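# Move the sand core from the mould onto the plywood board

## Task

A long sand core with a rounded nose sits in its seat inside the mould, and the plywood board next to the mould starts out empty. Lift the core out of the mould and set it down on the board so that its flat block faces downward, then release it so neither gripper is holding it.

## Robot and tools

Robot: two arms, left_arm and right_arm, each with six revolute joints and a two-finger parallel gripper. Each gripper carries one wrist camera: cam_left_wrist and cam_right_wrist, both fisheye, 504x504 pixels. The arm bases sit at left_arm (+0.035, +0.238, 0) m and right_arm (+0.012, -0.334, 0) m, so left_arm is on the +y side. The names are just labels and do not match the left or right of any image.

Scene frame: origin on the table surface midway between the arms. +x points out across the table, +z points up. Every pose printed in a result uses this one frame.

Tool execute_actions, argument actions, is a list holding zero or one item. An optional boolean, pictures, turns the camera images in the result on or off; they are on unless you say otherwise.
- Empty list: nothing is commanded, and you get the current state back.
- Motion item: {"rows": [...], "steps": n}. n is 1 to 15 control steps of 1/30 s each and defaults to 15. One row is used per step. If there are fewer rows than steps, the final row repeats.
- Wait item: {"steps": n} with no rows. n is up to 300. It returns once n steps have gone by since the previous result, and your reply time counts toward those steps.
- A call that is refused sends nothing to the robot.

Each row is one flat list of 14 numbers covering both arms, even when only one arm moves. The order is: left_arm waist, shoulder, elbow, wrist pitch, wrist yaw, wrist roll, gripper opening; then the same seven for right_arm.

The six joint values are absolute target angles in radians, on the same scale as the Joint positions line. They are not offsets. Stated ranges are the same for both arms:
- waist -2.618 to 3.054
- shoulder 0.000 to 3.142
- elbow 0.000 to 3.142
- wrist pitch -1.571 to 1.571
- wrist yaw -1.571 to 1.571
- wrist roll -2.094 to 2.094

A real limit may differ from its stated value by up to 0.036 rad either way. A target more than 0.036 rad beyond a stated end, and also farther out than the joint's last reading, makes the whole call refused. A target past the real end is cut off at that end, and the result may report "joint sent to its limit". That message can refer to an earlier action that is still running. If no such message appears, that does not prove the joint has more room.

The gripper opening is an absolute value on a scale from -1 (closed) to +1 (fully open, a pad gap of 0.094 m). Away from the two ends, the fingers move to the point where grip_measured equals the number you command. To hold something, command about 0.03 below the grip_measured reading for a firm grip, or less below it for a lighter one. Each pad pushes with roughly 50 to 62 N at most. Readings may be off by about 1 mm, by a fixed amount per gripper.

Motion limits:
- Each step, every joint target is clamped to within a fixed lead of the measured angle: 0.202 rad for the waist, 0.258 shoulder, 0.238 elbow, 0.573 wrist pitch, 0.522 wrist yaw and roll.
- If the targets would place the gripper more than 70 mm from where it is now, all of that arm's targets are pulled back proportionally.
- Distant targets therefore take several actions to reach.
- The arms keep heading toward the last row you sent while you think or wait. They give up once everything has almost stopped, or once a step is HELD. After that, only a new action makes them move on.

Reading results:
- The state line shows, for each arm, end_effector_position (m) and end_effector_quat_wxyz. That point lies between the finger pads, about 1 cm behind the tips. Fingers extend along the gripper's +z and close along its y. The printed position can drift from the true one, more so at long reach.
- Joint positions and Joint velocities give, per arm, the six joints (rad, rad/s) followed by the pad gap (m, m/s).
- grip_measured is the measured opening on the command scale.
- "joint command not followed" means a clearance check changed or blocked joint targets on some steps; the rest of the row was still applied.
- HELD marks the steps on which your row was not sent, in whole or in part.
- MOTOR HOT appears from 75 °C. At 90 °C that arm is stopped for 10 s. At 100 °C the arm stops holding and drops. Avoid holding loads for long, including while you think.
- OVER-TEMPERATURE FAULT reports either kind of stop.

Tool zoom_image takes camera (cam_left_wrist or cam_right_wrist) and region [x0, y0, x1, y1] in that camera's pixels, measured from the top-left corner, at most 504 by 504. It gives a closer view of the latest image and does not move anything. Camera calibration is provided (K, fisheye D, T_world_to_cam), but it has small per-scene errors.

Tool read_manual (section "licences") only returns licence text. Tool finished_scene takes scene, the number of the current scene. The goal must already be met and must stay met.

Suggested order:
1. Look at the scene.
2. Open the gripper and approach the core from above.
3. Close until it grips, then lift clear of the mould.
4. Carry it over the board and lower it with the flat block down.
5. Open the gripper, back away, then call finished_scene.

Things to avoid:
- Dropping the core or letting it slip.
- Slamming into things or pressing hard.
- Knocking anything off the table, which fails the task.
- Letting the two arms collide or push on each other.

Small, brief tugs on the held core or pushes on loose items may happen; keep the grip firm.

Each tool is called as a command line: name --argument value for each argument, lists and objects as JSON in quotes; but a table of rows of numbers goes row by row, as --pt "numbers of a row", without its own name.

## Session

execute_actions --actions '[]'

Scene clock: 0.00 s of 4400.00 s.
left_arm: end_effector_position=(+0.4524, +0.5134, +0.3140) grip_measured=+1.000 end_effector_quat_wxyz=(+0.676, -0.723, +0.100, -0.106) | right_arm: end_effector_position=(+0.5108, -0.3025, +0.3792) grip_measured=+1.000 end_effector_quat_wxyz=(+0.632, -0.233, +0.684, +0.280)
Joint positions: left_arm=[ 0.289  1.735  1.314  0.301 -0.996 -1.69   0.094] | right_arm=[-0.341  1.711  1.52   0.111 -0.985  0.023  0.094]
Joint velocities: left_arm=[ 0.007 -0.022 -0.002 -0.051 -0.081 -0.007  0.   ] | right_arm=[ 0.007 -0.002 -0.007 -0.007 -0.037  0.007  0.   ]
Motor temperatures (°C, as the motors report them): left_arm=[26 26 26 25 27 24] | right_arm=[26 26 27 27 26 24]

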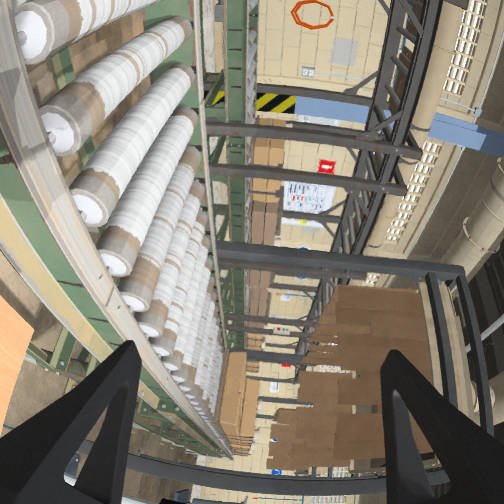

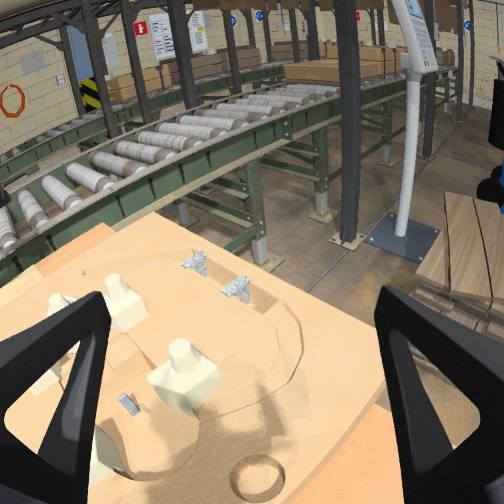

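execute_actions --actions '[{"rows": [[-0.2,1.4,1.7,-1.2,0,0,1, 0.2,1.4,1.7,-1.2,0,0,1]], "steps": 15}]' --pictures false

execute_actions --actions '[{"steps": 30}]'

Scene clock: 20.00 s of 4400.00 s.
left_arm: end_effector_position=(+0.4912, +0.2321, +0.4273) grip_measured=+1.000 end_effector_quat_wxyz=(+0.579, -0.422, +0.660, -0.226) | right_arm: end_effector_position=(+0.3668, -0.1973, +0.3539) grip_measured=+1.000 end_effector_quat_wxyz=(+0.415, -0.161, +0.887, +0.123)
Joint positions: left_arm=[-0.129  1.461  1.645 -0.427 -0.328 -1.022  0.094] | right_arm=[ 0.205  1.39   1.697 -0.989 -0.127  0.006  0.094]
Joint velocities: left_arm=[-0.906 -0.466  0.491 -2.029  1.648  2.117  0.   ] | right_arm=[-0.037  0.159  0.007 -1.619  0.901 -0.022  0.   ]
Motor temperatures (°C, as the motors report them): left_arm=[26 28 27 27 27 24] | right_arm=[26 28 28 28 26 24]
Steps of this call (steps 1 to 90: nothing new was sent; then 16.50 s passed at rest; steps 91 to 105: all 15 steps of this action). Readings (joint positions):
91: left_arm=[0.283 1.727 1.323 0.266 -0.971 -1.662] | right_arm=[-0.330 1.699 1.530 0.065 -0.941 0.021]
92: left_arm=[0.272 1.717 1.337 0.212 -0.932 -1.623] | right_arm=[-0.309 1.681 1.541 -0.013 -0.873 0.021]
94: left_arm=[0.227 1.685 1.376 0.116 -0.850 -1.546] | right_arm=[-0.237 1.623 1.570 -0.157 -0.745 0.019]
98: left_arm=[0.112 1.598 1.476 -0.060 -0.683 -1.391] | right_arm=[-0.010 1.472 1.653 -0.490 -0.423 0.013]
105: the state above

Scene clock: 21.00 s of 4400.00 s.
left_arm: end_effector_position=(+0.3760, +0.1672, +0.3062) grip_measured=+1.000 end_effector_quat_wxyz=(+0.320, +0.095, +0.942, -0.031) | right_arm: end_effector_position=(+0.3427, -0.2272, +0.3136) grip_measured=+1.000 end_effector_quat_wxyz=(+0.327, -0.142, +0.933, +0.055)
Joint positions: left_arm=[-0.2    1.41   1.685 -1.191 -0.009 -0.008  0.094] | right_arm=[ 0.204  1.401  1.697 -1.191 -0.008  0.005  0.094]
Joint velocities: left_arm=[-0.007 -0.017  0.002  0.007 -0.051  0.051  0.   ] | right_arm=[-0.012 -0.002 -0.002  0.007 -0.051  0.007  0.   ]
Motor temperatures (°C, as the motors report them): left_arm=[26 28 27 27 27 24] | right_arm=[26 28 28 28 26 24]
Steps of this call (steps 1 to 30: the robot went on to your last target). Readings (joint positions):
1: left_arm=[-0.158 1.446 1.659 -0.499 -0.276 -0.947] | right_arm=[0.204 1.394 1.697 -1.036 -0.102 0.006]
2: left_arm=[-0.179 1.433 1.671 -0.576 -0.229 -0.869] | right_arm=[0.204 1.398 1.697 -1.072 -0.082 0.006]
4: left_arm=[-0.199 1.415 1.682 -0.730 -0.156 -0.713] | right_arm=[0.204 1.401 1.697 -1.122 -0.055 0.006]
8: left_arm=[-0.200 1.410 1.685 -1.004 -0.067 -0.346] | right_arm=[0.204 1.401 1.697 -1.167 -0.027 0.005]
30: the state above
camera_calibration (this result's frames):
cam_left_wrist: T_world_to_cam=[[-0.169393, -0.985128, -0.0287929, 0.2444], [-0.984636, 0.170421, -0.0380697, 0.401648], [0.0424104, 0.0219018, -0.99886, 0.386804], [0, 0, 0, 1]] pos_world=[0.420472, 0.163844, 0.408691]
cam_right_wrist: T_world_to_cam=[[0.271085, -0.962353, -0.0197584, -0.310016], [-0.958981, -0.268254, -0.091625, 0.319463], [0.0828753, 0.0437861, -0.995598, 0.391922], [0, 0, 0, 1]] pos_world=[0.35792, -0.229809, 0.413342]

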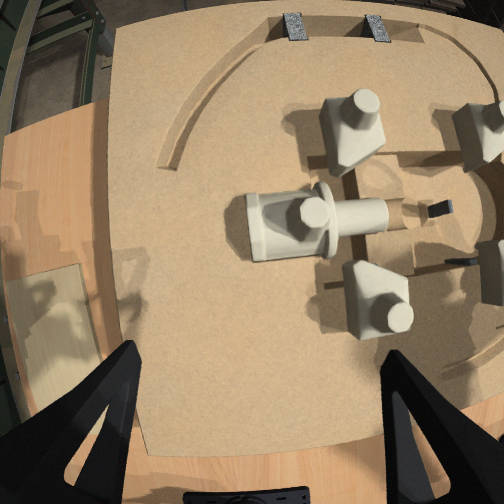

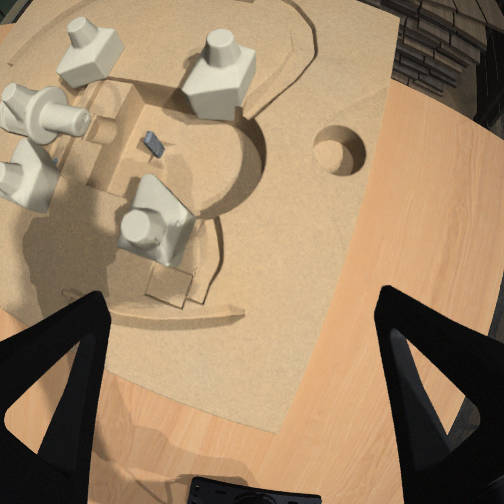

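zoom_image --camera "cam_left_wrist" --region '[220, 130, 480, 340]'

zoom_image --camera "cam_right_wrist" --region '[0, 40, 200, 220]'

Region (220, 130, 480, 340) of cam_left_wrist's 504x504 image, scaled by 1.938, with more detail than that image has; it fills the top 407 rows of this view, and the rest is white.

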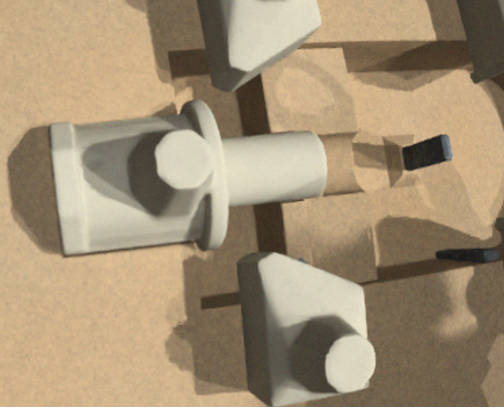

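Region (0, 40, 200, 220) of cam_right_wrist's 504x504 image, scaled by 2.520, with more detail than that image has; it fills the top 454 rows of this view, and the rest is white.

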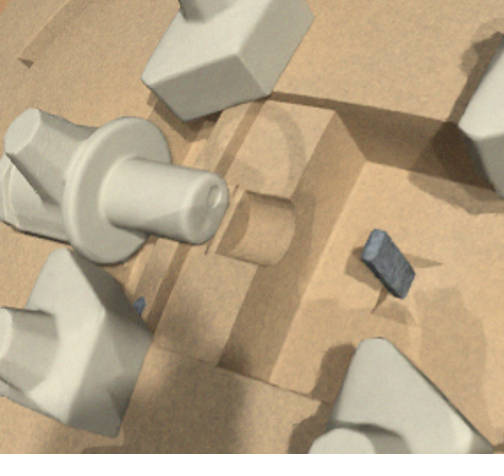

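execute_actions --actions '[{"rows": [[-0.215,1.5,1.78,-1.24,0,0,0.6, 0.1,1.4,1.7,-1.2,0,0,1],[-0.23,1.6,1.86,-1.28,0,0,0.4, 0.0,1.4,1.7,-1.2,0,0,1],[-0.245,1.75,1.98,-1.34,0,0,0.2, -0.1,1.4,1.7,-1.2,0,0,1],[-0.274,1.979,2.167,-1.438,0,0,0.2, -0.2,1.3,1.6,-1.2,0,0,1]], "steps": 15}]' --pictures false

execute_actions --actions '[{"steps": 25}]'

Scene clock: 141.50 s of 4400.00 s.
left_arm: end_effector_position=(+0.4592, +0.1161, +0.2002) grip_measured=+0.202 end_effector_quat_wxyz=(+0.133, +0.137, +0.982, -0.017) | right_arm: end_effector_position=(+0.3341, -0.3688, +0.3040) grip_measured=+1.000 end_effector_quat_wxyz=(+0.323, +0.053, +0.945, -0.021)
Joint positions: left_arm=[-0.272  2.037  2.142 -1.408 -0.004 -0.006  0.056] | right_arm=[-0.207  1.318  1.602 -1.197  0.008  0.002  0.094]
Joint velocities: left_arm=[ 0.002 -0.002  0.002 -0.315 -0.081  0.007  0.001] | right_arm=[-0.007 -0.022 -0.007  0.007 -0.037 -0.066  0.   ]
Motor temperatures (°C, as the motors report them): left_arm=[26 27 29 30 28 24] | right_arm=[26 27 29 30 26 24]
Steps of this call (steps 1 to 15: the robot went on to your last target; steps 16 to 90: nothing new was sent; then 117.00 s passed at rest; steps 91 to 105: all 15 steps of this action). Readings (joint positions):
91: left_arm=[-0.201 1.419 1.697 -1.204 -0.009 -0.006] | right_arm=[0.193 1.401 1.697 -1.191 -0.014 0.004]
92: left_arm=[-0.204 1.448 1.738 -1.233 -0.009 -0.006] | right_arm=[0.155 1.401 1.697 -1.191 -0.022 0.003]
94: left_arm=[-0.223 1.571 1.901 -1.299 -0.009 -0.006] | right_arm=[0.022 1.392 1.681 -1.179 -0.022 0.002]
98: left_arm=[-0.268 1.845 2.144 -1.332 -0.006 -0.006] | right_arm=[-0.199 1.335 1.604 -1.191 0.006 0.002]
105: the state above

Scene clock: 142.33 s of 4400.00 s.
left_arm: end_effector_position=(+0.4509, +0.1185, +0.2140) grip_measured=+0.202 end_effector_quat_wxyz=(+0.140, +0.137, +0.981, -0.018) | right_arm: end_effector_position=(+0.3341, -0.3688, +0.3040) grip_measured=+1.000 end_effector_quat_wxyz=(+0.323, +0.053, +0.945, -0.021)
Joint positions: left_arm=[-0.272  2.     2.142 -1.43  -0.004 -0.006  0.056] | right_arm=[-0.207  1.318  1.602 -1.197  0.008  0.002  0.094]
Joint velocities: left_arm=[ 0.002 -0.017  0.002 -0.037  0.022  0.022 -0.   ] | right_arm=[-0.007 -0.002 -0.002 -0.051 -0.037  0.095  0.   ]
Motor temperatures (°C, as the motors report them): left_arm=[26 27 29 30 28 24] | right_arm=[26 27 29 30 26 24]
Steps of this call (steps 1 to 25: the robot went on to your last target). Readings (joint positions):
1: left_arm=[-0.272 2.034 2.142 -1.414 -0.004 -0.006] | right_arm=[-0.207 1.318 1.602 -1.197 0.008 0.002]
2: left_arm=[-0.272 2.027 2.142 -1.418 -0.004 -0.006] | right_arm=[-0.207 1.318 1.602 -1.197 0.008 0.002]
4: left_arm=[-0.272 2.014 2.142 -1.422 -0.004 -0.006] | right_arm=[-0.207 1.318 1.602 -1.197 0.008 0.002]
8: left_arm=[-0.272 2.000 2.142 -1.427 -0.004 -0.006] | right_arm=[-0.207 1.318 1.602 -1.197 0.008 0.002]
25: the state above
camera_calibration (this result's frames):
cam_left_wrist: T_world_to_cam=[[-0.25606, -0.965909, -0.0381189, 0.245305], [-0.91629, 0.229966, 0.327915, 0.363975], [-0.30797, 0.118894, -0.943938, 0.427331], [0, 0, 0, 1]] pos_world=[0.527925, 0.102433, 0.293372]
cam_right_wrist: T_world_to_cam=[[-0.144694, -0.989464, -0.00489125, -0.319731], [-0.986605, 0.144649, -0.0754114, 0.428939], [0.0753244, -0.00608587, -0.997141, 0.373869], [0, 0, 0, 1]] pos_world=[0.348769, -0.376132, 0.403583]

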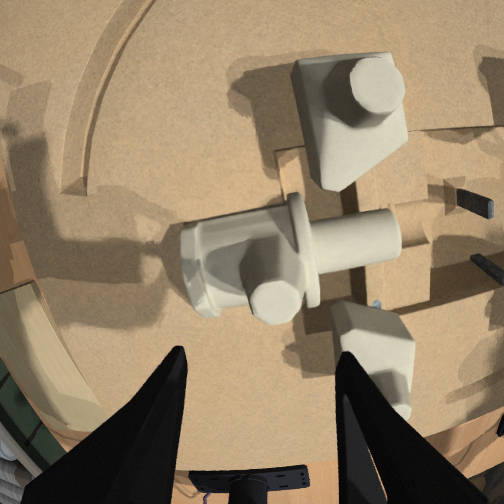

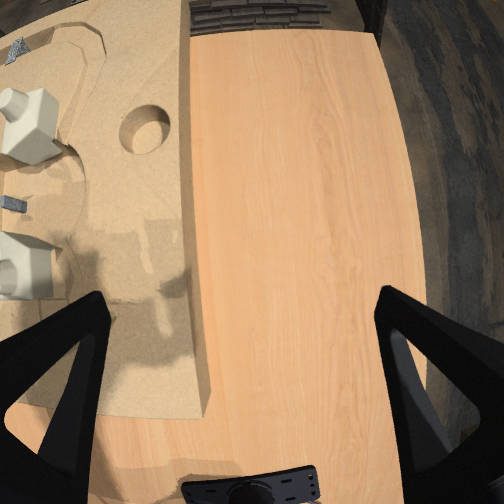

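execute_actions --actions '[{"rows": [[-0.275,1.976,2.157,-1.43,0,0,0.2, -0.2,1.3,1.6,-1.2,0,0,1],[-0.275,1.971,2.14,-1.416,0,0,0.2, -0.2,1.3,1.6,-1.2,0,0,1],[-0.276,1.964,2.115,-1.396,0,0,0.2, -0.2,1.3,1.6,-1.2,0,0,1],[-0.277,1.955,2.085,-1.372,0,0,0.2, -0.2,1.3,1.6,-1.2,0,0,1],[-0.278,1.945,2.053,-1.346,0,0,0.2, -0.2,1.3,1.6,-1.2,0,0,1],[-0.279,1.935,2.021,-1.32,0,0,0.2, -0.2,1.3,1.6,-1.2,0,0,1],[-0.28,1.925,1.989,-1.294,0,0,0.2, -0.2,1.3,1.6,-1.2,0,0,1],[-0.281,1.915,1.957,-1.268,0,0,0.2, -0.2,1.3,1.6,-1.2,0,0,1],[-0.282,1.906,1.927,-1.243,0,0,0.2, -0.2,1.3,1.6,-1.2,0,0,1],[-0.283,1.898,1.9,-1.221,0,0,0.2, -0.2,1.3,1.6,-1.2,0,0,1],[-0.284,1.892,1.878,-1.203,0,0,0.2, -0.2,1.3,1.6,-1.2,0,0,1],[-0.284,1.888,1.865,-1.193,0,0,0.2, -0.2,1.3,1.6,-1.2,0,0,1],[-0.284,1.886,1.859,-1.188,0,0,0.2, -0.2,1.3,1.6,-1.2,0,0,1]], "steps": 15}]' --pictures false

execute_actions --actions '[{"steps": 15}]'

Scene clock: 194.73 s of 4400.00 s.
left_arm: end_effector_position=(+0.4420, +0.1196, +0.1732) grip_measured=+0.202 end_effector_quat_wxyz=(+0.131, +0.138, +0.981, -0.017) | right_arm: end_effector_position=(+0.3341, -0.3688, +0.3040) grip_measured=+1.000 end_effector_quat_wxyz=(+0.323, +0.053, +0.945, -0.021)
Joint positions: left_arm=[-0.275  1.924  1.869 -1.251 -0.004 -0.006  0.056] | right_arm=[-0.207  1.318  1.602 -1.197  0.008  0.002  0.094]
Joint velocities: left_arm=[-0.022  0.012 -0.198  0.256 -0.037  0.051  0.001] | right_arm=[-0.007 -0.007 -0.002  0.081 -0.022 -0.022  0.   ]
Motor temperatures (°C, as the motors report them): left_arm=[26 31 29 29 27 24] | right_arm=[26 28 29 30 26 24]
Steps of this call (steps 1 to 15: the robot went on to your last target; steps 16 to 90: nothing new was sent; then 48.90 s passed at rest; steps 91 to 105: all 15 steps of this action). Readings (joint positions):
91: left_arm=[-0.272 2.000 2.142 -1.430 -0.004 -0.006] | right_arm=[-0.207 1.318 1.602 -1.197 0.008 0.002]
92: left_arm=[-0.272 2.000 2.142 -1.430 -0.004 -0.006] | right_arm=[-0.207 1.318 1.602 -1.197 0.008 0.002]
94: left_arm=[-0.272 1.995 2.129 -1.418 -0.004 -0.006] | right_arm=[-0.207 1.318 1.602 -1.197 0.008 0.002]
98: left_arm=[-0.272 1.957 2.026 -1.356 -0.004 -0.006] | right_arm=[-0.207 1.318 1.602 -1.197 0.008 0.002]
105: the state above

Scene clock: 195.23 s of 4400.00 s.
left_arm: end_effector_position=(+0.4511, +0.1164, +0.1773) grip_measured=+0.202 end_effector_quat_wxyz=(+0.154, +0.138, +0.978, -0.021) | right_arm: end_effector_position=(+0.3341, -0.3688, +0.3040) grip_measured=+1.000 end_effector_quat_wxyz=(+0.323, +0.053, +0.945, -0.021)
Joint positions: left_arm=[-0.276  1.917  1.864 -1.204 -0.004 -0.006  0.056] | right_arm=[-0.207  1.318  1.602 -1.197  0.008  0.002  0.094]
Joint velocities: left_arm=[ 0.017 -0.007  0.017 -0.007 -0.022 -0.007 -0.   ] | right_arm=[-0.012  0.002  0.002  0.022 -0.007 -0.007  0.   ]
Motor temperatures (°C, as the motors report them): left_arm=[26 31 29 29 27 24] | right_arm=[26 28 29 30 26 24]
Steps of this call (steps 1 to 15: the robot went on to your last target). Readings (joint positions):
1: left_arm=[-0.276 1.924 1.865 -1.243 -0.004 -0.006] | right_arm=[-0.207 1.318 1.602 -1.197 0.008 0.002]
2: left_arm=[-0.276 1.924 1.864 -1.237 -0.004 -0.006] | right_arm=[-0.207 1.318 1.602 -1.197 0.008 0.002]
4: left_arm=[-0.276 1.923 1.864 -1.224 -0.004 -0.006] | right_arm=[-0.207 1.318 1.602 -1.197 0.008 0.002]
8: left_arm=[-0.276 1.919 1.864 -1.211 -0.004 -0.006] | right_arm=[-0.207 1.318 1.602 -1.197 0.008 0.002]
15: the state above
camera_calibration (this result's frames):
cam_left_wrist: T_world_to_cam=[[-0.259375, -0.965053, -0.03737, 0.243164], [-0.924401, 0.236872, 0.298957, 0.384717], [-0.279657, 0.112087, -0.953535, 0.382704], [0, 0, 0, 1]] pos_world=[0.525729, 0.100641, 0.258995]
cam_right_wrist: T_world_to_cam=[[-0.144694, -0.989464, -0.00489125, -0.319731], [-0.986605, 0.144649, -0.0754114, 0.428939], [0.0753244, -0.00608587, -0.997141, 0.373869], [0, 0, 0, 1]] pos_world=[0.348769, -0.376132, 0.403583]

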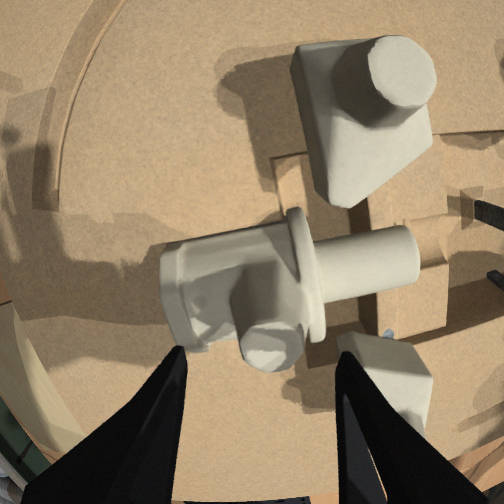

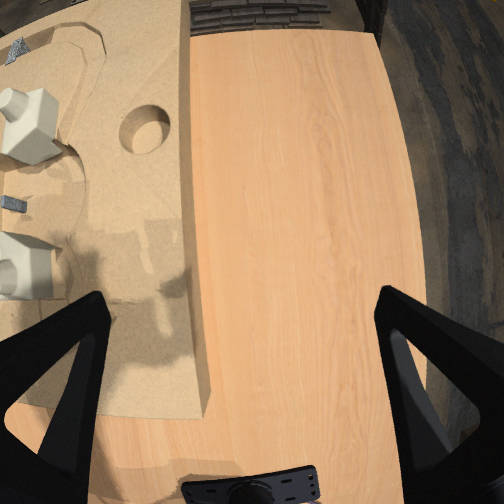

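execute_actions --actions '[{"rows": [[-0.288,1.885,1.852,-1.175,0,0,0.2, -0.2,1.3,1.6,-1.2,0,0,1],[-0.292,1.884,1.842,-1.16,0,0,0.2, -0.2,1.3,1.6,-1.2,0,0,1],[-0.294,1.882,1.828,-1.14,0,0,0.2, -0.2,1.3,1.6,-1.2,0,0,1],[-0.294,1.88,1.81,-1.12,0,0,0.2, -0.2,1.3,1.6,-1.2,0,0,1],[-0.294,1.878,1.79,-1.1,0,0,0.2, -0.2,1.3,1.6,-1.2,0,0,1],[-0.294,1.876,1.77,-1.08,0,0,0.2, -0.2,1.3,1.6,-1.2,0,0,1],[-0.294,1.874,1.75,-1.06,0,0,0.2, -0.2,1.3,1.6,-1.2,0,0,1],[-0.294,1.872,1.73,-1.04,0,0,0.2, -0.2,1.3,1.6,-1.2,0,0,1],[-0.294,1.87,1.71,-1.022,0,0,0.2, -0.2,1.3,1.6,-1.2,0,0,1],[-0.294,1.868,1.69,-1.006,0,0,0.2, -0.2,1.3,1.6,-1.2,0,0,1],[-0.294,1.866,1.672,-0.995,0,0,0.2, -0.2,1.3,1.6,-1.2,0,0,1],[-0.294,1.864,1.657,-0.988,0,0,0.2, -0.2,1.3,1.6,-1.2,0,0,1],[-0.294,1.862,1.647,-0.988,0,0,0.2, -0.2,1.3,1.6,-1.2,0,0,1],[-0.294,1.861,1.641,-0.988,0,0,0.2, -0.2,1.3,1.6,-1.2,0,0,1]], "steps": 15}]' --pictures false

execute_actions --actions '[{"steps": 15}]'

Scene clock: 239.07 s of 4400.00 s.
left_arm: end_effector_position=(+0.4447, +0.1133, +0.1305) grip_measured=+0.202 end_effector_quat_wxyz=(+0.145, +0.144, +0.979, -0.020) | right_arm: end_effector_position=(+0.3341, -0.3688, +0.3040) grip_measured=+1.000 end_effector_quat_wxyz=(+0.323, +0.053, +0.945, -0.021)
Joint positions: left_arm=[-0.287  1.896  1.655 -1.035 -0.004 -0.006  0.056] | right_arm=[-0.207  1.318  1.602 -1.197  0.008  0.002  0.094]
Joint velocities: left_arm=[-0.012  0.012 -0.276  0.081 -0.022 -0.066  0.001] | right_arm=[-0.002 -0.002  0.002  0.037 -0.022  0.022  0.   ]
Motor temperatures (°C, as the motors report them): left_arm=[26 32 29 29 27 24] | right_arm=[26 28 29 31 26 24]
Steps of this call (steps 1 to 15: the robot went on to your last target; steps 16 to 90: nothing new was sent; then 40.33 s passed at rest; steps 91 to 105: all 15 steps of this action). Readings (joint positions):
91: left_arm=[-0.276 1.917 1.864 -1.202 -0.004 -0.006] | right_arm=[-0.207 1.318 1.602 -1.197 0.008 0.002]
92: left_arm=[-0.277 1.917 1.862 -1.199 -0.004 -0.006] | right_arm=[-0.207 1.318 1.602 -1.197 0.008 0.002]
94: left_arm=[-0.280 1.913 1.848 -1.178 -0.004 -0.006] | right_arm=[-0.207 1.318 1.602 -1.197 0.008 0.002]
98: left_arm=[-0.287 1.899 1.780 -1.119 -0.004 -0.006] | right_arm=[-0.207 1.318 1.602 -1.197 0.008 0.002]
105: the state above

Scene clock: 239.57 s of 4400.00 s.
left_arm: end_effector_position=(+0.4494, +0.1117, +0.1298) grip_measured=+0.202 end_effector_quat_wxyz=(+0.155, +0.144, +0.977, -0.022) | right_arm: end_effector_position=(+0.3341, -0.3688, +0.3040) grip_measured=+1.000 end_effector_quat_wxyz=(+0.323, +0.053, +0.945, -0.021)
Joint positions: left_arm=[-0.287  1.896  1.645 -1.005 -0.003 -0.006  0.056] | right_arm=[-0.207  1.318  1.602 -1.197  0.008  0.002  0.094]
Joint velocities: left_arm=[ 0.007 -0.002 -0.002 -0.037  0.051 -0.037  0.   ] | right_arm=[-0.007 -0.002  0.002  0.022  0.022 -0.037  0.   ]
Motor temperatures (°C, as the motors report them): left_arm=[26 32 29 29 27 24] | right_arm=[26 28 29 31 26 24]
Steps of this call (steps 1 to 15: the robot went on to your last target). Readings (joint positions):
1: left_arm=[-0.287 1.896 1.648 -1.031 -0.004 -0.006] | right_arm=[-0.207 1.318 1.602 -1.197 0.008 0.002]
2: left_arm=[-0.287 1.896 1.645 -1.028 -0.003 -0.006] | right_arm=[-0.207 1.318 1.602 -1.197 0.008 0.002]
4: left_arm=[-0.287 1.896 1.645 -1.021 -0.003 -0.006] | right_arm=[-0.207 1.318 1.602 -1.197 0.008 0.002]
8: left_arm=[-0.287 1.896 1.645 -1.010 -0.003 -0.006] | right_arm=[-0.207 1.318 1.602 -1.197 0.008 0.002]
15: the state above
camera_calibration (this result's frames):
cam_left_wrist: T_world_to_cam=[[-0.270306, -0.962093, -0.0362255, 0.240836], [-0.922192, 0.24792, 0.296811, 0.396464], [-0.276579, 0.113637, -0.954249, 0.336011], [0, 0, 0, 1]] pos_world=[0.523649, 0.0952323, 0.211687]
cam_right_wrist: T_world_to_cam=[[-0.144694, -0.989464, -0.00489125, -0.319731], [-0.986605, 0.144649, -0.0754114, 0.428939], [0.0753244, -0.00608587, -0.997141, 0.373869], [0, 0, 0, 1]] pos_world=[0.348769, -0.376132, 0.403583]

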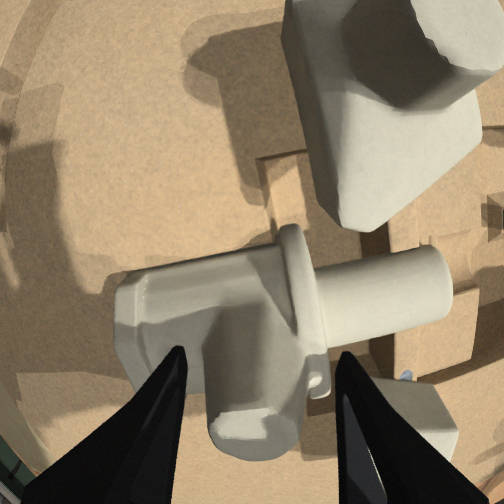

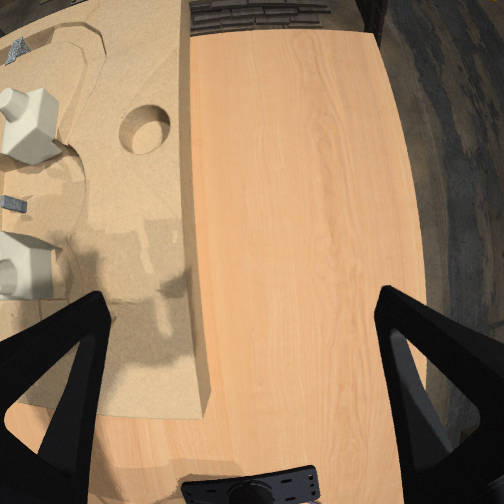

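execute_actions --actions '[{"rows": [[-0.294,1.861,1.641,-0.988,0,0,0.1, -0.2,1.3,1.6,-1.2,0,0,1],[-0.294,1.861,1.641,-0.988,0,0,0.0, -0.2,1.3,1.6,-1.2,0,0,1],[-0.294,1.861,1.641,-0.988,0,0,-0.1, -0.2,1.3,1.6,-1.2,0,0,1],[-0.294,1.861,1.641,-0.988,0,0,-0.2, -0.2,1.3,1.6,-1.2,0,0,1],[-0.294,1.861,1.641,-0.988,0,0,-0.26, -0.2,1.3,1.6,-1.2,0,0,1],[-0.294,1.861,1.641,-0.988,0,0,-0.3, -0.2,1.3,1.6,-1.2,0,0,1],[-0.294,1.861,1.641,-0.988,0,0,-0.32, -0.2,1.3,1.6,-1.2,0,0,1],[-0.294,1.861,1.641,-0.988,0,0,-0.34, -0.2,1.3,1.6,-1.2,0,0,1],[-0.294,1.861,1.641,-0.988,0,0,-0.36, -0.2,1.3,1.6,-1.2,0,0,1],[-0.294,1.861,1.641,-0.988,0,0,-0.38, -0.2,1.3,1.6,-1.2,0,0,1]], "steps": 15}]'

Scene clock: 257.87 s of 4400.00 s.
left_arm: end_effector_position=(+0.4491, +0.1094, +0.1299) grip_measured=-0.038 end_effector_quat_wxyz=(+0.155, +0.145, +0.977, -0.026) | right_arm: end_effector_position=(+0.3341, -0.3688, +0.3040) grip_measured=+1.000 end_effector_quat_wxyz=(+0.323, +0.053, +0.945, -0.021)
Joint positions: left_arm=[-0.29   1.896  1.645 -1.003  0.004 -0.008  0.045] | right_arm=[-0.207  1.318  1.602 -1.197  0.008  0.002  0.094]
Joint velocities: left_arm=[-0.007 -0.012 -0.012  0.007  0.037  0.081 -0.002] | right_arm=[-0.002  0.007 -0.012  0.007 -0.022 -0.007  0.   ]
Motor temperatures (°C, as the motors report them): left_arm=[26 32 29 29 27 24] | right_arm=[26 28 29 31 26 24]
Steps of this call (steps 1 to 15: the robot went on to your last target; steps 16 to 90: nothing new was sent; then 14.80 s passed at rest; steps 91 to 105: all 15 steps of this action). Readings (joint positions):
91: left_arm=[-0.287 1.896 1.645 -1.004 -0.003 -0.006] | right_arm=[-0.207 1.318 1.602 -1.197 0.008 0.002]
92: left_arm=[-0.287 1.896 1.645 -1.004 0.003 -0.006] | right_arm=[-0.207 1.318 1.602 -1.197 0.008 0.002]
94: left_arm=[-0.290 1.896 1.645 -1.003 0.004 -0.008] | right_arm=[-0.207 1.318 1.602 -1.197 0.008 0.002]
98: left_arm=[-0.290 1.896 1.645 -1.003 0.004 -0.008] | right_arm=[-0.207 1.318 1.602 -1.197 0.008 0.002]
105: the state above
camera_calibration (this result's frames):
cam_left_wrist: T_world_to_cam=[[-0.272954, -0.961598, -0.0287122, 0.238708], [-0.921286, 0.252685, 0.295603, 0.395923], [-0.276997, 0.107138, -0.954879, 0.337273], [0, 0, 0, 1]] pos_world=[0.523338, 0.0933625, 0.211873]
cam_right_wrist: T_world_to_cam=[[-0.144694, -0.989464, -0.00489125, -0.319731], [-0.986605, 0.144649, -0.0754114, 0.428939], [0.0753244, -0.00608587, -0.997141, 0.373869], [0, 0, 0, 1]] pos_world=[0.348769, -0.376132, 0.403583]

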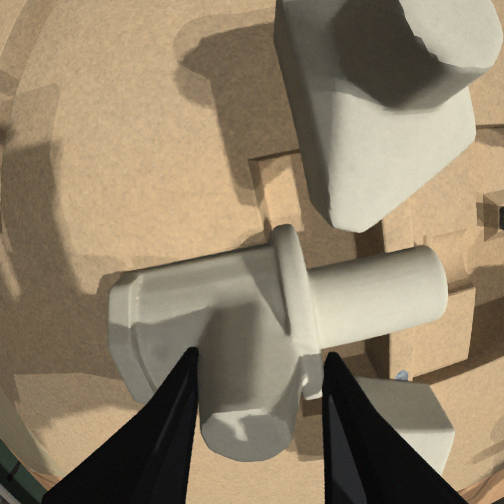

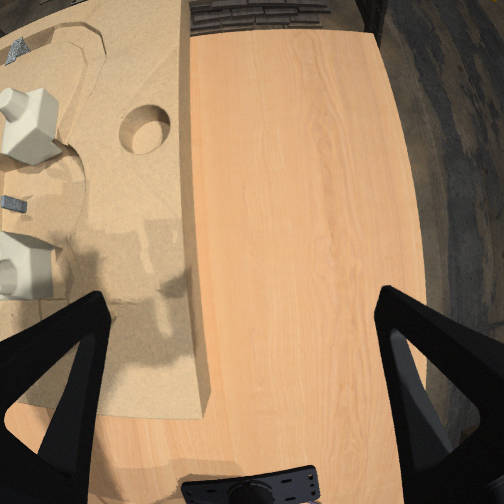

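execute_actions --actions '[{"rows": [[-0.294,1.861,1.641,-0.988,0,0,0.0, -0.2,1.3,1.6,-1.2,0,0,1],[-0.294,1.861,1.641,-0.988,0,0,0.1, -0.2,1.3,1.6,-1.2,0,0,1],[-0.29,1.861,1.641,-0.988,0,0,0.2, -0.2,1.3,1.6,-1.2,0,0,1]], "steps": 10}]'

Scene clock: 266.77 s of 4400.00 s.
left_arm: end_effector_position=(+0.4493, +0.1093, +0.1300) grip_measured=+0.198 end_effector_quat_wxyz=(+0.156, +0.145, +0.977, -0.026) | right_arm: end_effector_position=(+0.3341, -0.3688, +0.3040) grip_measured=+1.000 end_effector_quat_wxyz=(+0.323, +0.053, +0.945, -0.021)
Joint positions: left_arm=[-0.29   1.896  1.645 -1.002  0.004 -0.006  0.056] | right_arm=[-0.207  1.318  1.602 -1.197  0.008  0.002  0.094]
Joint velocities: left_arm=[ 0.002 -0.002 -0.007  0.037  0.081 -0.007  0.001] | right_arm=[-0.002 -0.012  0.002  0.051 -0.066  0.037  0.   ]
Motor temperatures (°C, as the motors report them): left_arm=[26 32 29 29 27 24] | right_arm=[26 28 29 31 26 24]
Steps of this call (steps 1 to 15: the robot went on to your last target; steps 16 to 90: nothing new was sent; then 5.57 s passed at rest; steps 91 to 100: all 10 steps of this action). Readings (joint positions):
91: left_arm=[-0.290 1.896 1.645 -1.003 0.004 -0.008] | right_arm=[-0.207 1.318 1.602 -1.197 0.008 0.002]
92: left_arm=[-0.290 1.896 1.645 -1.003 0.004 -0.007] | right_arm=[-0.207 1.318 1.602 -1.197 0.008 0.002]
94: left_arm=[-0.290 1.896 1.645 -1.002 0.004 -0.007] | right_arm=[-0.207 1.318 1.602 -1.197 0.008 0.002]
98: left_arm=[-0.290 1.896 1.645 -1.002 0.004 -0.006] | right_arm=[-0.207 1.318 1.602 -1.197 0.008 0.002]
100: the state above
camera_calibration (this result's frames):
cam_left_wrist: T_world_to_cam=[[-0.273965, -0.961301, -0.0290414, 0.239168], [-0.921366, 0.253687, 0.294495, 0.396225], [-0.275731, 0.107439, -0.955212, 0.33688], [0, 0, 0, 1]] pos_world=[0.52348, 0.0932017, 0.212051]
cam_right_wrist: T_world_to_cam=[[-0.144694, -0.989464, -0.00489125, -0.319731], [-0.986605, 0.144649, -0.0754114, 0.428939], [0.0753244, -0.00608587, -0.997141, 0.373869], [0, 0, 0, 1]] pos_world=[0.348769, -0.376132, 0.403583]

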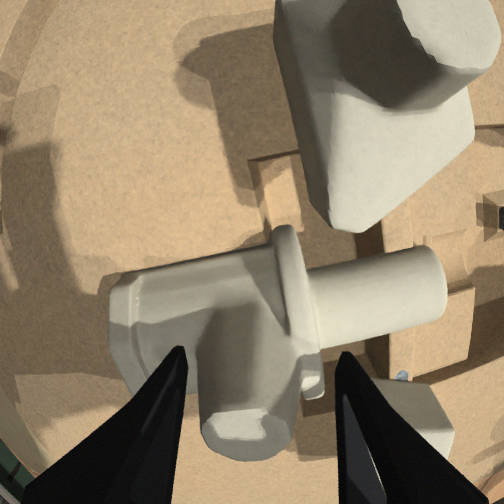

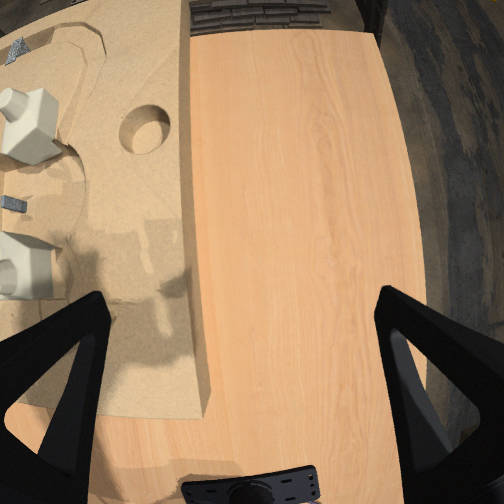

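execute_actions --actions '[{"rows": [[-0.286,1.861,1.66,-1.0,0,0,0.2, -0.2,1.3,1.6,-1.2,0,0,1],[-0.283,1.861,1.675,-1.015,0,0,0.2, -0.2,1.3,1.6,-1.2,0,0,1],[-0.28,1.861,1.688,-1.03,0,0,0.2, -0.2,1.3,1.6,-1.2,0,0,1],[-0.278,1.861,1.7,-1.045,0,0,0.2, -0.2,1.3,1.6,-1.2,0,0,1],[-0.278,1.861,1.71,-1.055,0,0,0.2, -0.2,1.3,1.6,-1.2,0,0,1],[-0.278,1.861,1.72,-1.063,0,0,0.2, -0.2,1.3,1.6,-1.2,0,0,1],[-0.278,1.861,1.728,-1.063,0,0,0.15, -0.2,1.3,1.6,-1.2,0,0,1],[-0.278,1.861,1.728,-1.063,0,0,0.1, -0.2,1.3,1.6,-1.2,0,0,1]], "steps": 15}]'

Scene clock: 309.37 s of 4400.00 s.
left_arm: end_effector_position=(+0.4514, +0.1087, +0.1491) grip_measured=+0.102 end_effector_quat_wxyz=(+0.166, +0.145, +0.975, -0.028) | right_arm: end_effector_position=(+0.3341, -0.3688, +0.3040) grip_measured=+1.000 end_effector_quat_wxyz=(+0.323, +0.053, +0.945, -0.021)
Joint positions: left_arm=[-0.29   1.887  1.703 -1.048  0.004 -0.006  0.052] | right_arm=[-0.207  1.318  1.602 -1.197  0.008  0.002  0.094]
Joint velocities: left_arm=[-0.007  0.007  0.012 -0.037 -0.007 -0.022  0.   ] | right_arm=[-0.002  0.002 -0.002  0.037 -0.037 -0.037  0.   ]
Motor temperatures (°C, as the motors report them): left_arm=[26 33 29 29 27 24] | right_arm=[26 28 29 31 26 24]
Steps of this call (steps 1 to 15: the robot went on to your last target; steps 16 to 90: nothing new was sent; then 39.10 s passed at rest; steps 91 to 105: all 15 steps of this action). Readings (joint positions):
91: left_arm=[-0.290 1.896 1.645 -1.002 0.004 -0.006] | right_arm=[-0.207 1.318 1.602 -1.197 0.008 0.002]
92: left_arm=[-0.290 1.896 1.645 -1.002 0.004 -0.006] | right_arm=[-0.207 1.318 1.602 -1.197 0.008 0.002]
94: left_arm=[-0.290 1.896 1.652 -1.012 0.004 -0.006] | right_arm=[-0.207 1.318 1.602 -1.197 0.008 0.002]
98: left_arm=[-0.290 1.896 1.689 -1.040 0.004 -0.006] | right_arm=[-0.207 1.318 1.602 -1.197 0.008 0.002]
105: the state above
camera_calibration (this result's frames):
cam_left_wrist: T_world_to_cam=[[-0.273754, -0.961372, -0.0286887, 0.239531], [-0.926785, 0.255695, 0.275119, 0.39781], [-0.257156, 0.101903, -0.960982, 0.348829], [0, 0, 0, 1]] pos_world=[0.52396, 0.0930137, 0.232645]
cam_right_wrist: T_world_to_cam=[[-0.144694, -0.989464, -0.00489125, -0.319731], [-0.986605, 0.144649, -0.0754114, 0.428939], [0.0753244, -0.00608587, -0.997141, 0.373869], [0, 0, 0, 1]] pos_world=[0.348769, -0.376132, 0.403583]

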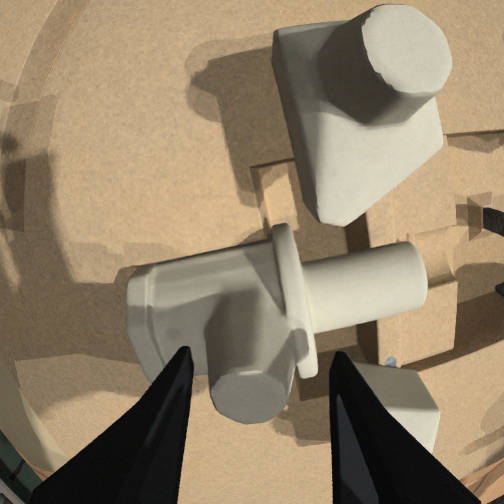

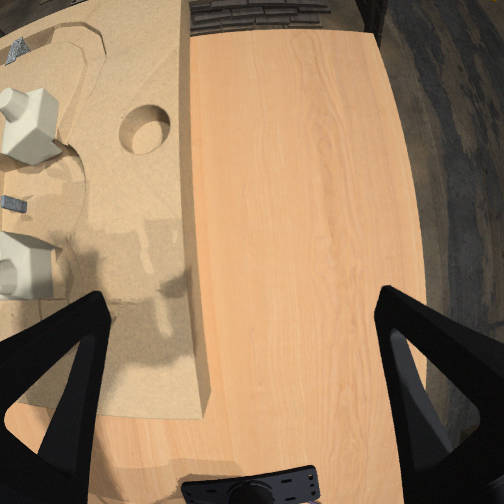

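execute_actions --actions '[{"rows": [[-0.275,1.861,1.71,-1.05,0,0,0.1, -0.2,1.3,1.6,-1.2,0,0,1],[-0.272,1.861,1.7,-1.04,0,0,0.1, -0.2,1.3,1.6,-1.2,0,0,1],[-0.27,1.861,1.692,-1.03,0,0,0.1, -0.2,1.3,1.6,-1.2,0,0,1],[-0.27,1.861,1.686,-1.025,0,0,0.1, -0.2,1.3,1.6,-1.2,0,0,1],[-0.27,1.861,1.68,-1.025,0,0,0.1, -0.2,1.3,1.6,-1.2,0,0,1]], "steps": 15}]'

Scene clock: 337.83 s of 4400.00 s.
left_arm: end_effector_position=(+0.4520, +0.1146, +0.1454) grip_measured=+0.102 end_effector_quat_wxyz=(+0.163, +0.139, +0.976, -0.026) | right_arm: end_effector_position=(+0.3341, -0.3688, +0.3040) grip_measured=+1.000 end_effector_quat_wxyz=(+0.323, +0.053, +0.945, -0.021)
Joint positions: left_arm=[-0.276  1.887  1.69  -1.041  0.004 -0.006  0.052] | right_arm=[-0.207  1.318  1.602 -1.197  0.008  0.002  0.094]
Joint velocities: left_arm=[-0.027 -0.017 -0.007 -0.022  0.022 -0.037 -0.001] | right_arm=[-0.002  0.012 -0.007 -0.007 -0.007 -0.022  0.   ]
Motor temperatures (°C, as the motors report them): left_arm=[26 33 30 29 27 24] | right_arm=[26 28 29 31 26 24]
Steps of this call (steps 1 to 15: the robot went on to your last target; steps 16 to 90: nothing new was sent; then 24.97 s passed at rest; steps 91 to 105: all 15 steps of this action). Readings (joint positions):
91: left_arm=[-0.289 1.887 1.703 -1.055 0.004 -0.006] | right_arm=[-0.207 1.318 1.602 -1.197 0.008 0.002]
92: left_arm=[-0.288 1.887 1.703 -1.055 0.004 -0.006] | right_arm=[-0.207 1.318 1.602 -1.197 0.008 0.002]
94: left_arm=[-0.284 1.887 1.703 -1.052 0.004 -0.006] | right_arm=[-0.207 1.318 1.602 -1.197 0.008 0.002]
98: left_arm=[-0.277 1.887 1.694 -1.043 0.004 -0.006] | right_arm=[-0.207 1.318 1.602 -1.197 0.008 0.002]
105: the state above
camera_calibration (this result's frames):
cam_left_wrist: T_world_to_cam=[[-0.261052, -0.964894, -0.0288234, 0.239944], [-0.928591, 0.242847, 0.280613, 0.399297], [-0.263762, 0.10002, -0.959388, 0.347841], [0, 0, 0, 1]] pos_world=[0.525169, 0.0997613, 0.228582]
cam_right_wrist: T_world_to_cam=[[-0.144694, -0.989464, -0.00489125, -0.319731], [-0.986605, 0.144649, -0.0754114, 0.428939], [0.0753244, -0.00608587, -0.997141, 0.373869], [0, 0, 0, 1]] pos_world=[0.348769, -0.376132, 0.403583]

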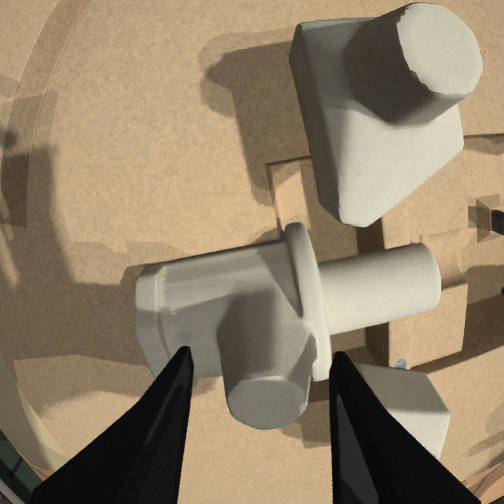

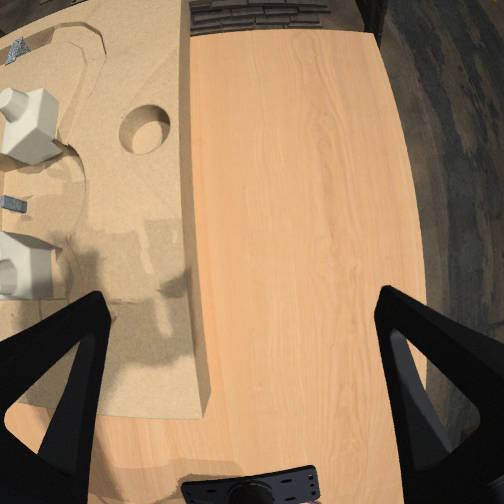

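execute_actions --actions '[{"rows": [[-0.278,1.861,1.676,-1.025,0,0,0.1, -0.2,1.3,1.6,-1.2,0,0,1],[-0.284,1.861,1.672,-1.025,0,0,0.07, -0.2,1.3,1.6,-1.2,0,0,1],[-0.288,1.861,1.669,-1.025,0,0,0.04, -0.2,1.3,1.6,-1.2,0,0,1],[-0.288,1.861,1.669,-1.025,0,0,0.01, -0.2,1.3,1.6,-1.2,0,0,1],[-0.288,1.861,1.669,-1.025,0,0,-0.02, -0.2,1.3,1.6,-1.2,0,0,1],[-0.288,1.861,1.669,-1.025,0,0,-0.05, -0.2,1.3,1.6,-1.2,0,0,1],[-0.288,1.861,1.669,-1.025,0,0,-0.08, -0.2,1.3,1.6,-1.2,0,0,1],[-0.288,1.861,1.669,-1.025,0,0,-0.11, -0.2,1.3,1.6,-1.2,0,0,1],[-0.288,1.861,1.669,-1.025,0,0,-0.14, -0.2,1.3,1.6,-1.2,0,0,1],[-0.288,1.861,1.669,-1.025,0,0,-0.17, -0.2,1.3,1.6,-1.2,0,0,1],[-0.288,1.861,1.669,-1.025,0,0,-0.2, -0.2,1.3,1.6,-1.2,0,0,1],[-0.288,1.861,1.669,-1.025,0,0,-0.23, -0.2,1.3,1.6,-1.2,0,0,1],[-0.288,1.861,1.669,-1.025,0,0,-0.26, -0.2,1.3,1.6,-1.2,0,0,1]], "steps": 15}]'

Scene clock: 358.63 s of 4400.00 s.
left_arm: end_effector_position=(+0.4497, +0.1131, +0.1419) grip_measured=-0.255 end_effector_quat_wxyz=(+0.159, +0.141, +0.977, -0.026) | right_arm: end_effector_position=(+0.3341, -0.3688, +0.3040) grip_measured=+1.000 end_effector_quat_wxyz=(+0.323, +0.053, +0.945, -0.021)
Joint positions: left_arm=[-0.281  1.887  1.679 -1.038  0.004 -0.006  0.035] | right_arm=[-0.207  1.318  1.602 -1.197  0.008  0.002  0.094]
Joint velocities: left_arm=[ 0.007 -0.012 -0.012 -0.095  0.022  0.007 -0.001] | right_arm=[-0.002  0.007 -0.017  0.037  0.007 -0.066  0.   ]
Motor temperatures (°C, as the motors report them): left_arm=[26 33 29 29 27 24] | right_arm=[26 28 29 31 26 24]
Steps of this call (steps 1 to 15: the robot went on to your last target; steps 16 to 90: nothing new was sent; then 17.30 s passed at rest; steps 91 to 105: all 15 steps of this action). Readings (joint positions):
91: left_arm=[-0.276 1.887 1.690 -1.040 0.004 -0.006] | right_arm=[-0.207 1.318 1.602 -1.197 0.008 0.002]
92: left_arm=[-0.276 1.887 1.690 -1.040 0.004 -0.006] | right_arm=[-0.207 1.318 1.602 -1.197 0.008 0.002]
94: left_arm=[-0.276 1.887 1.687 -1.039 0.004 -0.006] | right_arm=[-0.207 1.318 1.602 -1.197 0.008 0.002]
98: left_arm=[-0.276 1.887 1.680 -1.038 0.004 -0.006] | right_arm=[-0.207 1.318 1.602 -1.197 0.008 0.002]
105: the state above
camera_calibration (this result's frames):
cam_left_wrist: T_world_to_cam=[[-0.266282, -0.963444, -0.0294932, 0.240087], [-0.925175, 0.246881, 0.288273, 0.395434], [-0.270454, 0.104048, -0.957094, 0.346229], [0, 0, 0, 1]] pos_world=[0.523415, 0.0976611, 0.224461]
cam_right_wrist: T_world_to_cam=[[-0.144694, -0.989464, -0.00489125, -0.319731], [-0.986605, 0.144649, -0.0754114, 0.428939], [0.0753244, -0.00608587, -0.997141, 0.373869], [0, 0, 0, 1]] pos_world=[0.348769, -0.376132, 0.403583]

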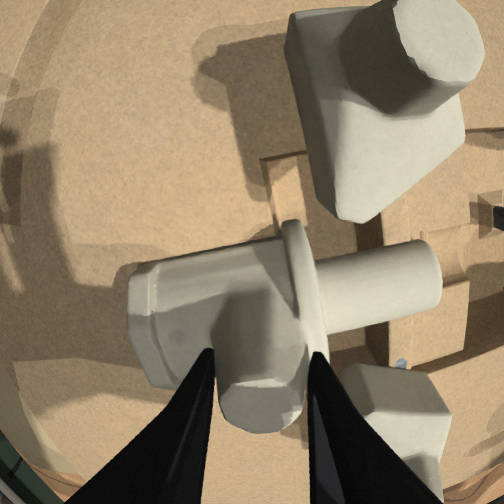

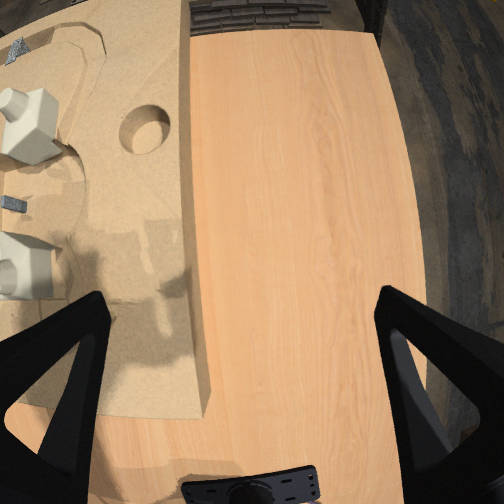

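Cleared the flange and centred. Close slowly.

execute_actions --actions '[{"rows": [[-0.288,1.861,1.669,-1.025,0,0,-0.28, -0.2,1.3,1.6,-1.2,0,0,1],[-0.288,1.861,1.669,-1.025,0,0,-0.295, -0.2,1.3,1.6,-1.2,0,0,1],[-0.288,1.861,1.669,-1.025,0,0,-0.31, -0.2,1.3,1.6,-1.2,0,0,1],[-0.288,1.861,1.669,-1.025,0,0,-0.325, -0.2,1.3,1.6,-1.2,0,0,1],[-0.288,1.861,1.669,-1.025,0,0,-0.34, -0.2,1.3,1.6,-1.2,0,0,1],[-0.288,1.861,1.669,-1.025,0,0,-0.35, -0.2,1.3,1.6,-1.2,0,0,1],[-0.288,1.861,1.669,-1.025,0,0,-0.36, -0.2,1.3,1.6,-1.2,0,0,1],[-0.288,1.861,1.669,-1.025,0,0,-0.37, -0.2,1.3,1.6,-1.2,0,0,1],[-0.288,1.861,1.669,-1.025,0,0,-0.38, -0.2,1.3,1.6,-1.2,0,0,1],[-0.288,1.861,1.669,-1.025,0,0,-0.39, -0.2,1.3,1.6,-1.2,0,0,1],[-0.288,1.861,1.669,-1.025,0,0,-0.40, -0.2,1.3,1.6,-1.2,0,0,1]], "steps": 15}]' --pictures false

Scene clock: 369.03 s of 4400.00 s.
left_arm: end_effector_position=(+0.4497, +0.1131, +0.1419) grip_measured=-0.305 end_effector_quat_wxyz=(+0.159, +0.140, +0.977, -0.026) | right_arm: end_effector_position=(+0.3341, -0.3688, +0.3040) grip_measured=+1.000 end_effector_quat_wxyz=(+0.323, +0.053, +0.945, -0.021)
Joint positions: left_arm=[-0.281  1.887  1.679 -1.038  0.004 -0.008  0.033] | right_arm=[-0.207  1.318  1.602 -1.197  0.008  0.002  0.094]
Joint velocities: left_arm=[-0.012  0.002  0.002  0.022 -0.007 -0.022 -0.001] | right_arm=[-0.017 -0.002  0.012  0.022  0.007  0.037  0.   ]
Motor temperatures (°C, as the motors report them): left_arm=[26 33 29 29 27 24] | right_arm=[26 28 29 31 26 24]
Steps of this call (steps 1 to 15: the robot went on to your last target; steps 16 to 90: nothing new was sent; then 6.90 s passed at rest; steps 91 to 105: all 15 steps of this action). Readings (joint positions):
91: left_arm=[-0.281 1.887 1.679 -1.038 0.004 -0.006] | right_arm=[-0.207 1.318 1.602 -1.197 0.008 0.002]
92: left_arm=[-0.281 1.887 1.679 -1.038 0.004 -0.006] | right_arm=[-0.207 1.318 1.602 -1.197 0.008 0.002]
94: left_arm=[-0.281 1.887 1.679 -1.038 0.004 -0.007] | right_arm=[-0.207 1.318 1.602 -1.197 0.008 0.002]
98: left_arm=[-0.281 1.887 1.679 -1.038 0.004 -0.008] | right_arm=[-0.207 1.318 1.602 -1.197 0.008 0.002]
105: the state above

execute_actions --actions '[{"rows": [[-0.288,1.861,1.669,-1.025,0,0,-0.335, -0.2,1.3,1.6,-1.2,0,0,1]], "steps": 5}]'

Scene clock: 374.43 s of 4400.00 s.
left_arm: end_effector_position=(+0.4497, +0.1131, +0.1419) grip_measured=-0.305 end_effector_quat_wxyz=(+0.159, +0.140, +0.977, -0.026) | right_arm: end_effector_position=(+0.3341, -0.3688, +0.3040) grip_measured=+1.000 end_effector_quat_wxyz=(+0.323, +0.053, +0.945, -0.021)
Joint positions: left_arm=[-0.281  1.887  1.679 -1.038  0.004 -0.008  0.033] | right_arm=[-0.207  1.318  1.602 -1.197  0.008  0.002  0.094]
Joint velocities: left_arm=[ 0.007 -0.002 -0.022 -0.007 -0.066 -0.022 -0.   ] | right_arm=[ 0.002  0.002  0.002 -0.022 -0.007  0.051  0.   ]
Motor temperatures (°C, as the motors report them): left_arm=[26 33 29 29 27 24] | right_arm=[26 28 29 31 26 24]
Steps of this call (steps 1 to 15: the robot went on to your last target; steps 16 to 90: nothing new was sent; then 2.23 s passed at rest; steps 91 to 95: all 5 steps of this action). Readings (joint positions):
91: left_arm=[-0.281 1.887 1.679 -1.038 0.004 -0.008] | right_arm=[-0.207 1.318 1.602 -1.197 0.008 0.002]
92: left_arm=[-0.281 1.887 1.679 -1.038 0.004 -0.008] | right_arm=[-0.207 1.318 1.602 -1.197 0.008 0.002]
94: left_arm=[-0.281 1.887 1.679 -1.038 0.004 -0.008] | right_arm=[-0.207 1.318 1.602 -1.197 0.008 0.002]
95: the state above
camera_calibration (this result's frames):
cam_left_wrist: T_world_to_cam=[[-0.26385, -0.964138, -0.0286432, 0.238952], [-0.925724, 0.244772, 0.288309, 0.395914], [-0.270959, 0.102586, -0.957109, 0.346623], [0, 0, 0, 1]] pos_world=[0.523475, 0.0979149, 0.224455]
cam_right_wrist: T_world_to_cam=[[-0.144694, -0.989464, -0.00489125, -0.319731], [-0.986605, 0.144649, -0.0754114, 0.428939], [0.0753244, -0.00608587, -0.997141, 0.373869], [0, 0, 0, 1]] pos_world=[0.348769, -0.376132, 0.403583]

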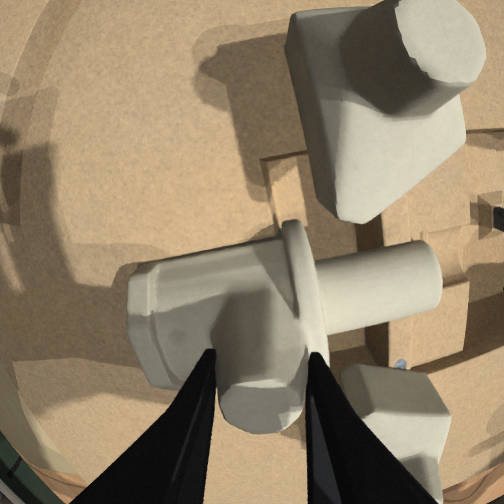

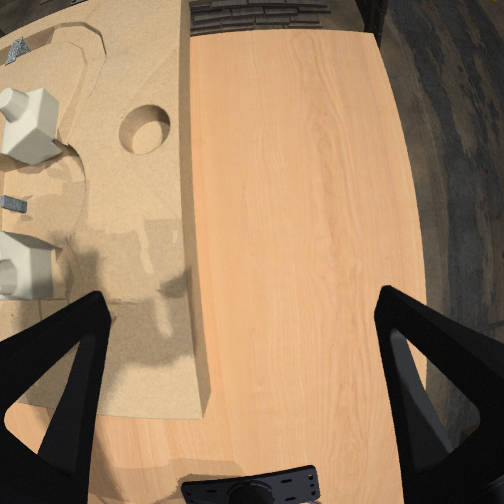

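execute_actions --actions '[{"rows": [[-0.288,1.861,1.685,-1.035,0,0,-0.335, -0.2,1.3,1.6,-1.2,0,0,1],[-0.288,1.861,1.7,-1.046,0,0,-0.335, -0.2,1.3,1.6,-1.2,0,0,1],[-0.288,1.862,1.706,-1.054,0,0,-0.335, -0.2,1.3,1.6,-1.2,0,0,1],[-0.288,1.862,1.713,-1.062,0,0,-0.335, -0.2,1.3,1.6,-1.2,0,0,1],[-0.288,1.863,1.72,-1.07,0,0,-0.335, -0.2,1.3,1.6,-1.2,0,0,1],[-0.288,1.863,1.728,-1.078,0,0,-0.335, -0.2,1.3,1.6,-1.2,0,0,1],[-0.288,1.864,1.736,-1.086,0,0,-0.335, -0.2,1.3,1.6,-1.2,0,0,1],[-0.288,1.864,1.744,-1.094,0,0,-0.335, -0.2,1.3,1.6,-1.2,0,0,1],[-0.288,1.865,1.752,-1.101,0,0,-0.335, -0.2,1.3,1.6,-1.2,0,0,1],[-0.288,1.865,1.76,-1.108,0,0,-0.335, -0.2,1.3,1.6,-1.2,0,0,1],[-0.288,1.866,1.768,-1.115,0,0,-0.335, -0.2,1.3,1.6,-1.2,0,0,1],[-0.288,1.866,1.776,-1.121,0,0,-0.335, -0.2,1.3,1.6,-1.2,0,0,1],[-0.288,1.867,1.784,-1.126,0,0,-0.335, -0.2,1.3,1.6,-1.2,0,0,1],[-0.288,1.867,1.79,-1.128,0,0,-0.335, -0.2,1.3,1.6,-1.2,0,0,1],[-0.288,1.867,1.795,-1.128,0,0,-0.335, -0.2,1.3,1.6,-1.2,0,0,1]], "steps": 15}]' --pictures false

execute_actions --actions '[{"steps": 8}]'

Scene clock: 400.13 s of 4400.00 s.
left_arm: end_effector_position=(+0.4465, +0.1145, +0.1457) grip_measured=-0.305 end_effector_quat_wxyz=(+0.145, +0.138, +0.980, -0.023) | right_arm: end_effector_position=(+0.3341, -0.3688, +0.3040) grip_measured=+1.000 end_effector_quat_wxyz=(+0.323, +0.053, +0.945, -0.021)
Joint positions: left_arm=[-0.281  1.903  1.724 -1.097  0.001 -0.013  0.033] | right_arm=[-0.207  1.318  1.602 -1.197  0.008  0.002  0.094]
Joint velocities: left_arm=[-0.027  0.071  0.115 -0.11  -0.007  0.007 -0.   ] | right_arm=[ 0.007 -0.002  0.007 -0.022 -0.051  0.037  0.   ]
Motor temperatures (°C, as the motors report them): left_arm=[26 34 29 29 27 24] | right_arm=[26 28 29 31 26 24]
Steps of this call (steps 1 to 15: the robot went on to your last target; steps 16 to 90: nothing new was sent; then 22.20 s passed at rest; steps 91 to 105: all 15 steps of this action). Readings (joint positions):
91: left_arm=[-0.281 1.887 1.679 -1.038 0.004 -0.008] | right_arm=[-0.207 1.318 1.602 -1.197 0.008 0.002]
92: left_arm=[-0.281 1.887 1.679 -1.038 0.004 -0.008] | right_arm=[-0.207 1.318 1.602 -1.197 0.008 0.002]
94: left_arm=[-0.281 1.887 1.679 -1.038 0.004 -0.008] | right_arm=[-0.207 1.318 1.602 -1.197 0.008 0.002]
98: left_arm=[-0.281 1.887 1.688 -1.054 0.004 -0.009] | right_arm=[-0.207 1.318 1.602 -1.197 0.008 0.002]
105: the state above

Scene clock: 400.40 s of 4400.00 s.
left_arm: end_effector_position=(+0.4465, +0.1145, +0.1456) grip_measured=-0.305 end_effector_quat_wxyz=(+0.143, +0.138, +0.980, -0.023) | right_arm: end_effector_position=(+0.3341, -0.3688, +0.3040) grip_measured=+1.000 end_effector_quat_wxyz=(+0.323, +0.053, +0.945, -0.021)
Joint positions: left_arm=[-0.281  1.908  1.732 -1.105  0.001 -0.013  0.033] | right_arm=[-0.207  1.318  1.602 -1.197  0.008  0.002  0.094]
Joint velocities: left_arm=[-0.012  0.007 -0.002 -0.007 -0.037  0.007  0.001] | right_arm=[ 0.002 -0.022 -0.012  0.007 -0.066  0.066  0.   ]
Motor temperatures (°C, as the motors report them): left_arm=[26 34 29 29 27 24] | right_arm=[26 28 29 31 26 24]
Steps of this call (steps 1 to 8: the robot went on to your last target). Readings (joint positions):
1: left_arm=[-0.281 1.905 1.727 -1.100 0.001 -0.013] | right_arm=[-0.207 1.318 1.602 -1.197 0.008 0.002]
2: left_arm=[-0.281 1.907 1.729 -1.102 0.001 -0.013] | right_arm=[-0.207 1.318 1.602 -1.197 0.008 0.002]
4: left_arm=[-0.281 1.908 1.731 -1.104 0.001 -0.013] | right_arm=[-0.207 1.318 1.602 -1.197 0.008 0.002]
8: the state above
camera_calibration (this result's frames):
cam_left_wrist: T_world_to_cam=[[-0.259948, -0.965144, -0.0303976, 0.238183], [-0.916875, 0.236827, 0.32133, 0.383689], [-0.30293, 0.1114, -0.946479, 0.360896], [0, 0, 0, 1]] pos_world=[0.523036, 0.0988091, 0.22553]
cam_right_wrist: T_world_to_cam=[[-0.144694, -0.989464, -0.00489125, -0.319731], [-0.986605, 0.144649, -0.0754114, 0.428939], [0.0753244, -0.00608587, -0.997141, 0.373869], [0, 0, 0, 1]] pos_world=[0.348769, -0.376132, 0.403583]

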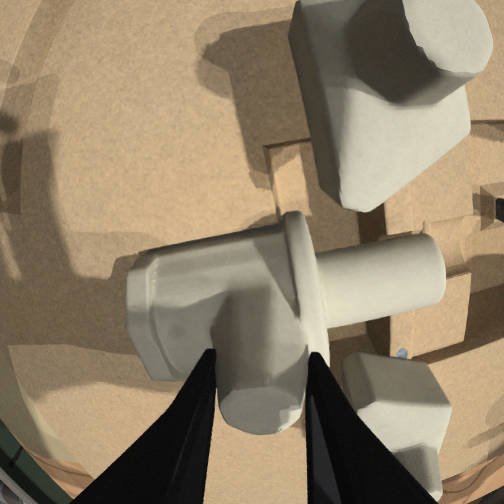

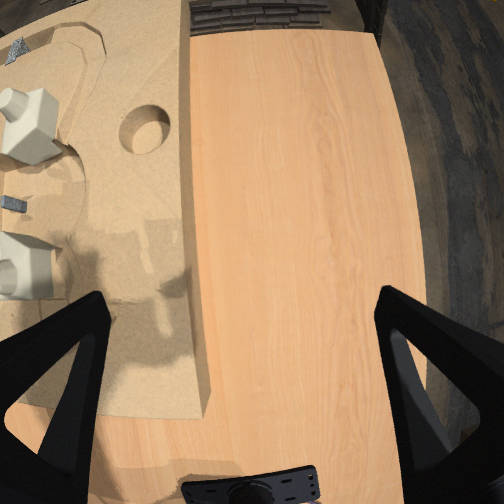

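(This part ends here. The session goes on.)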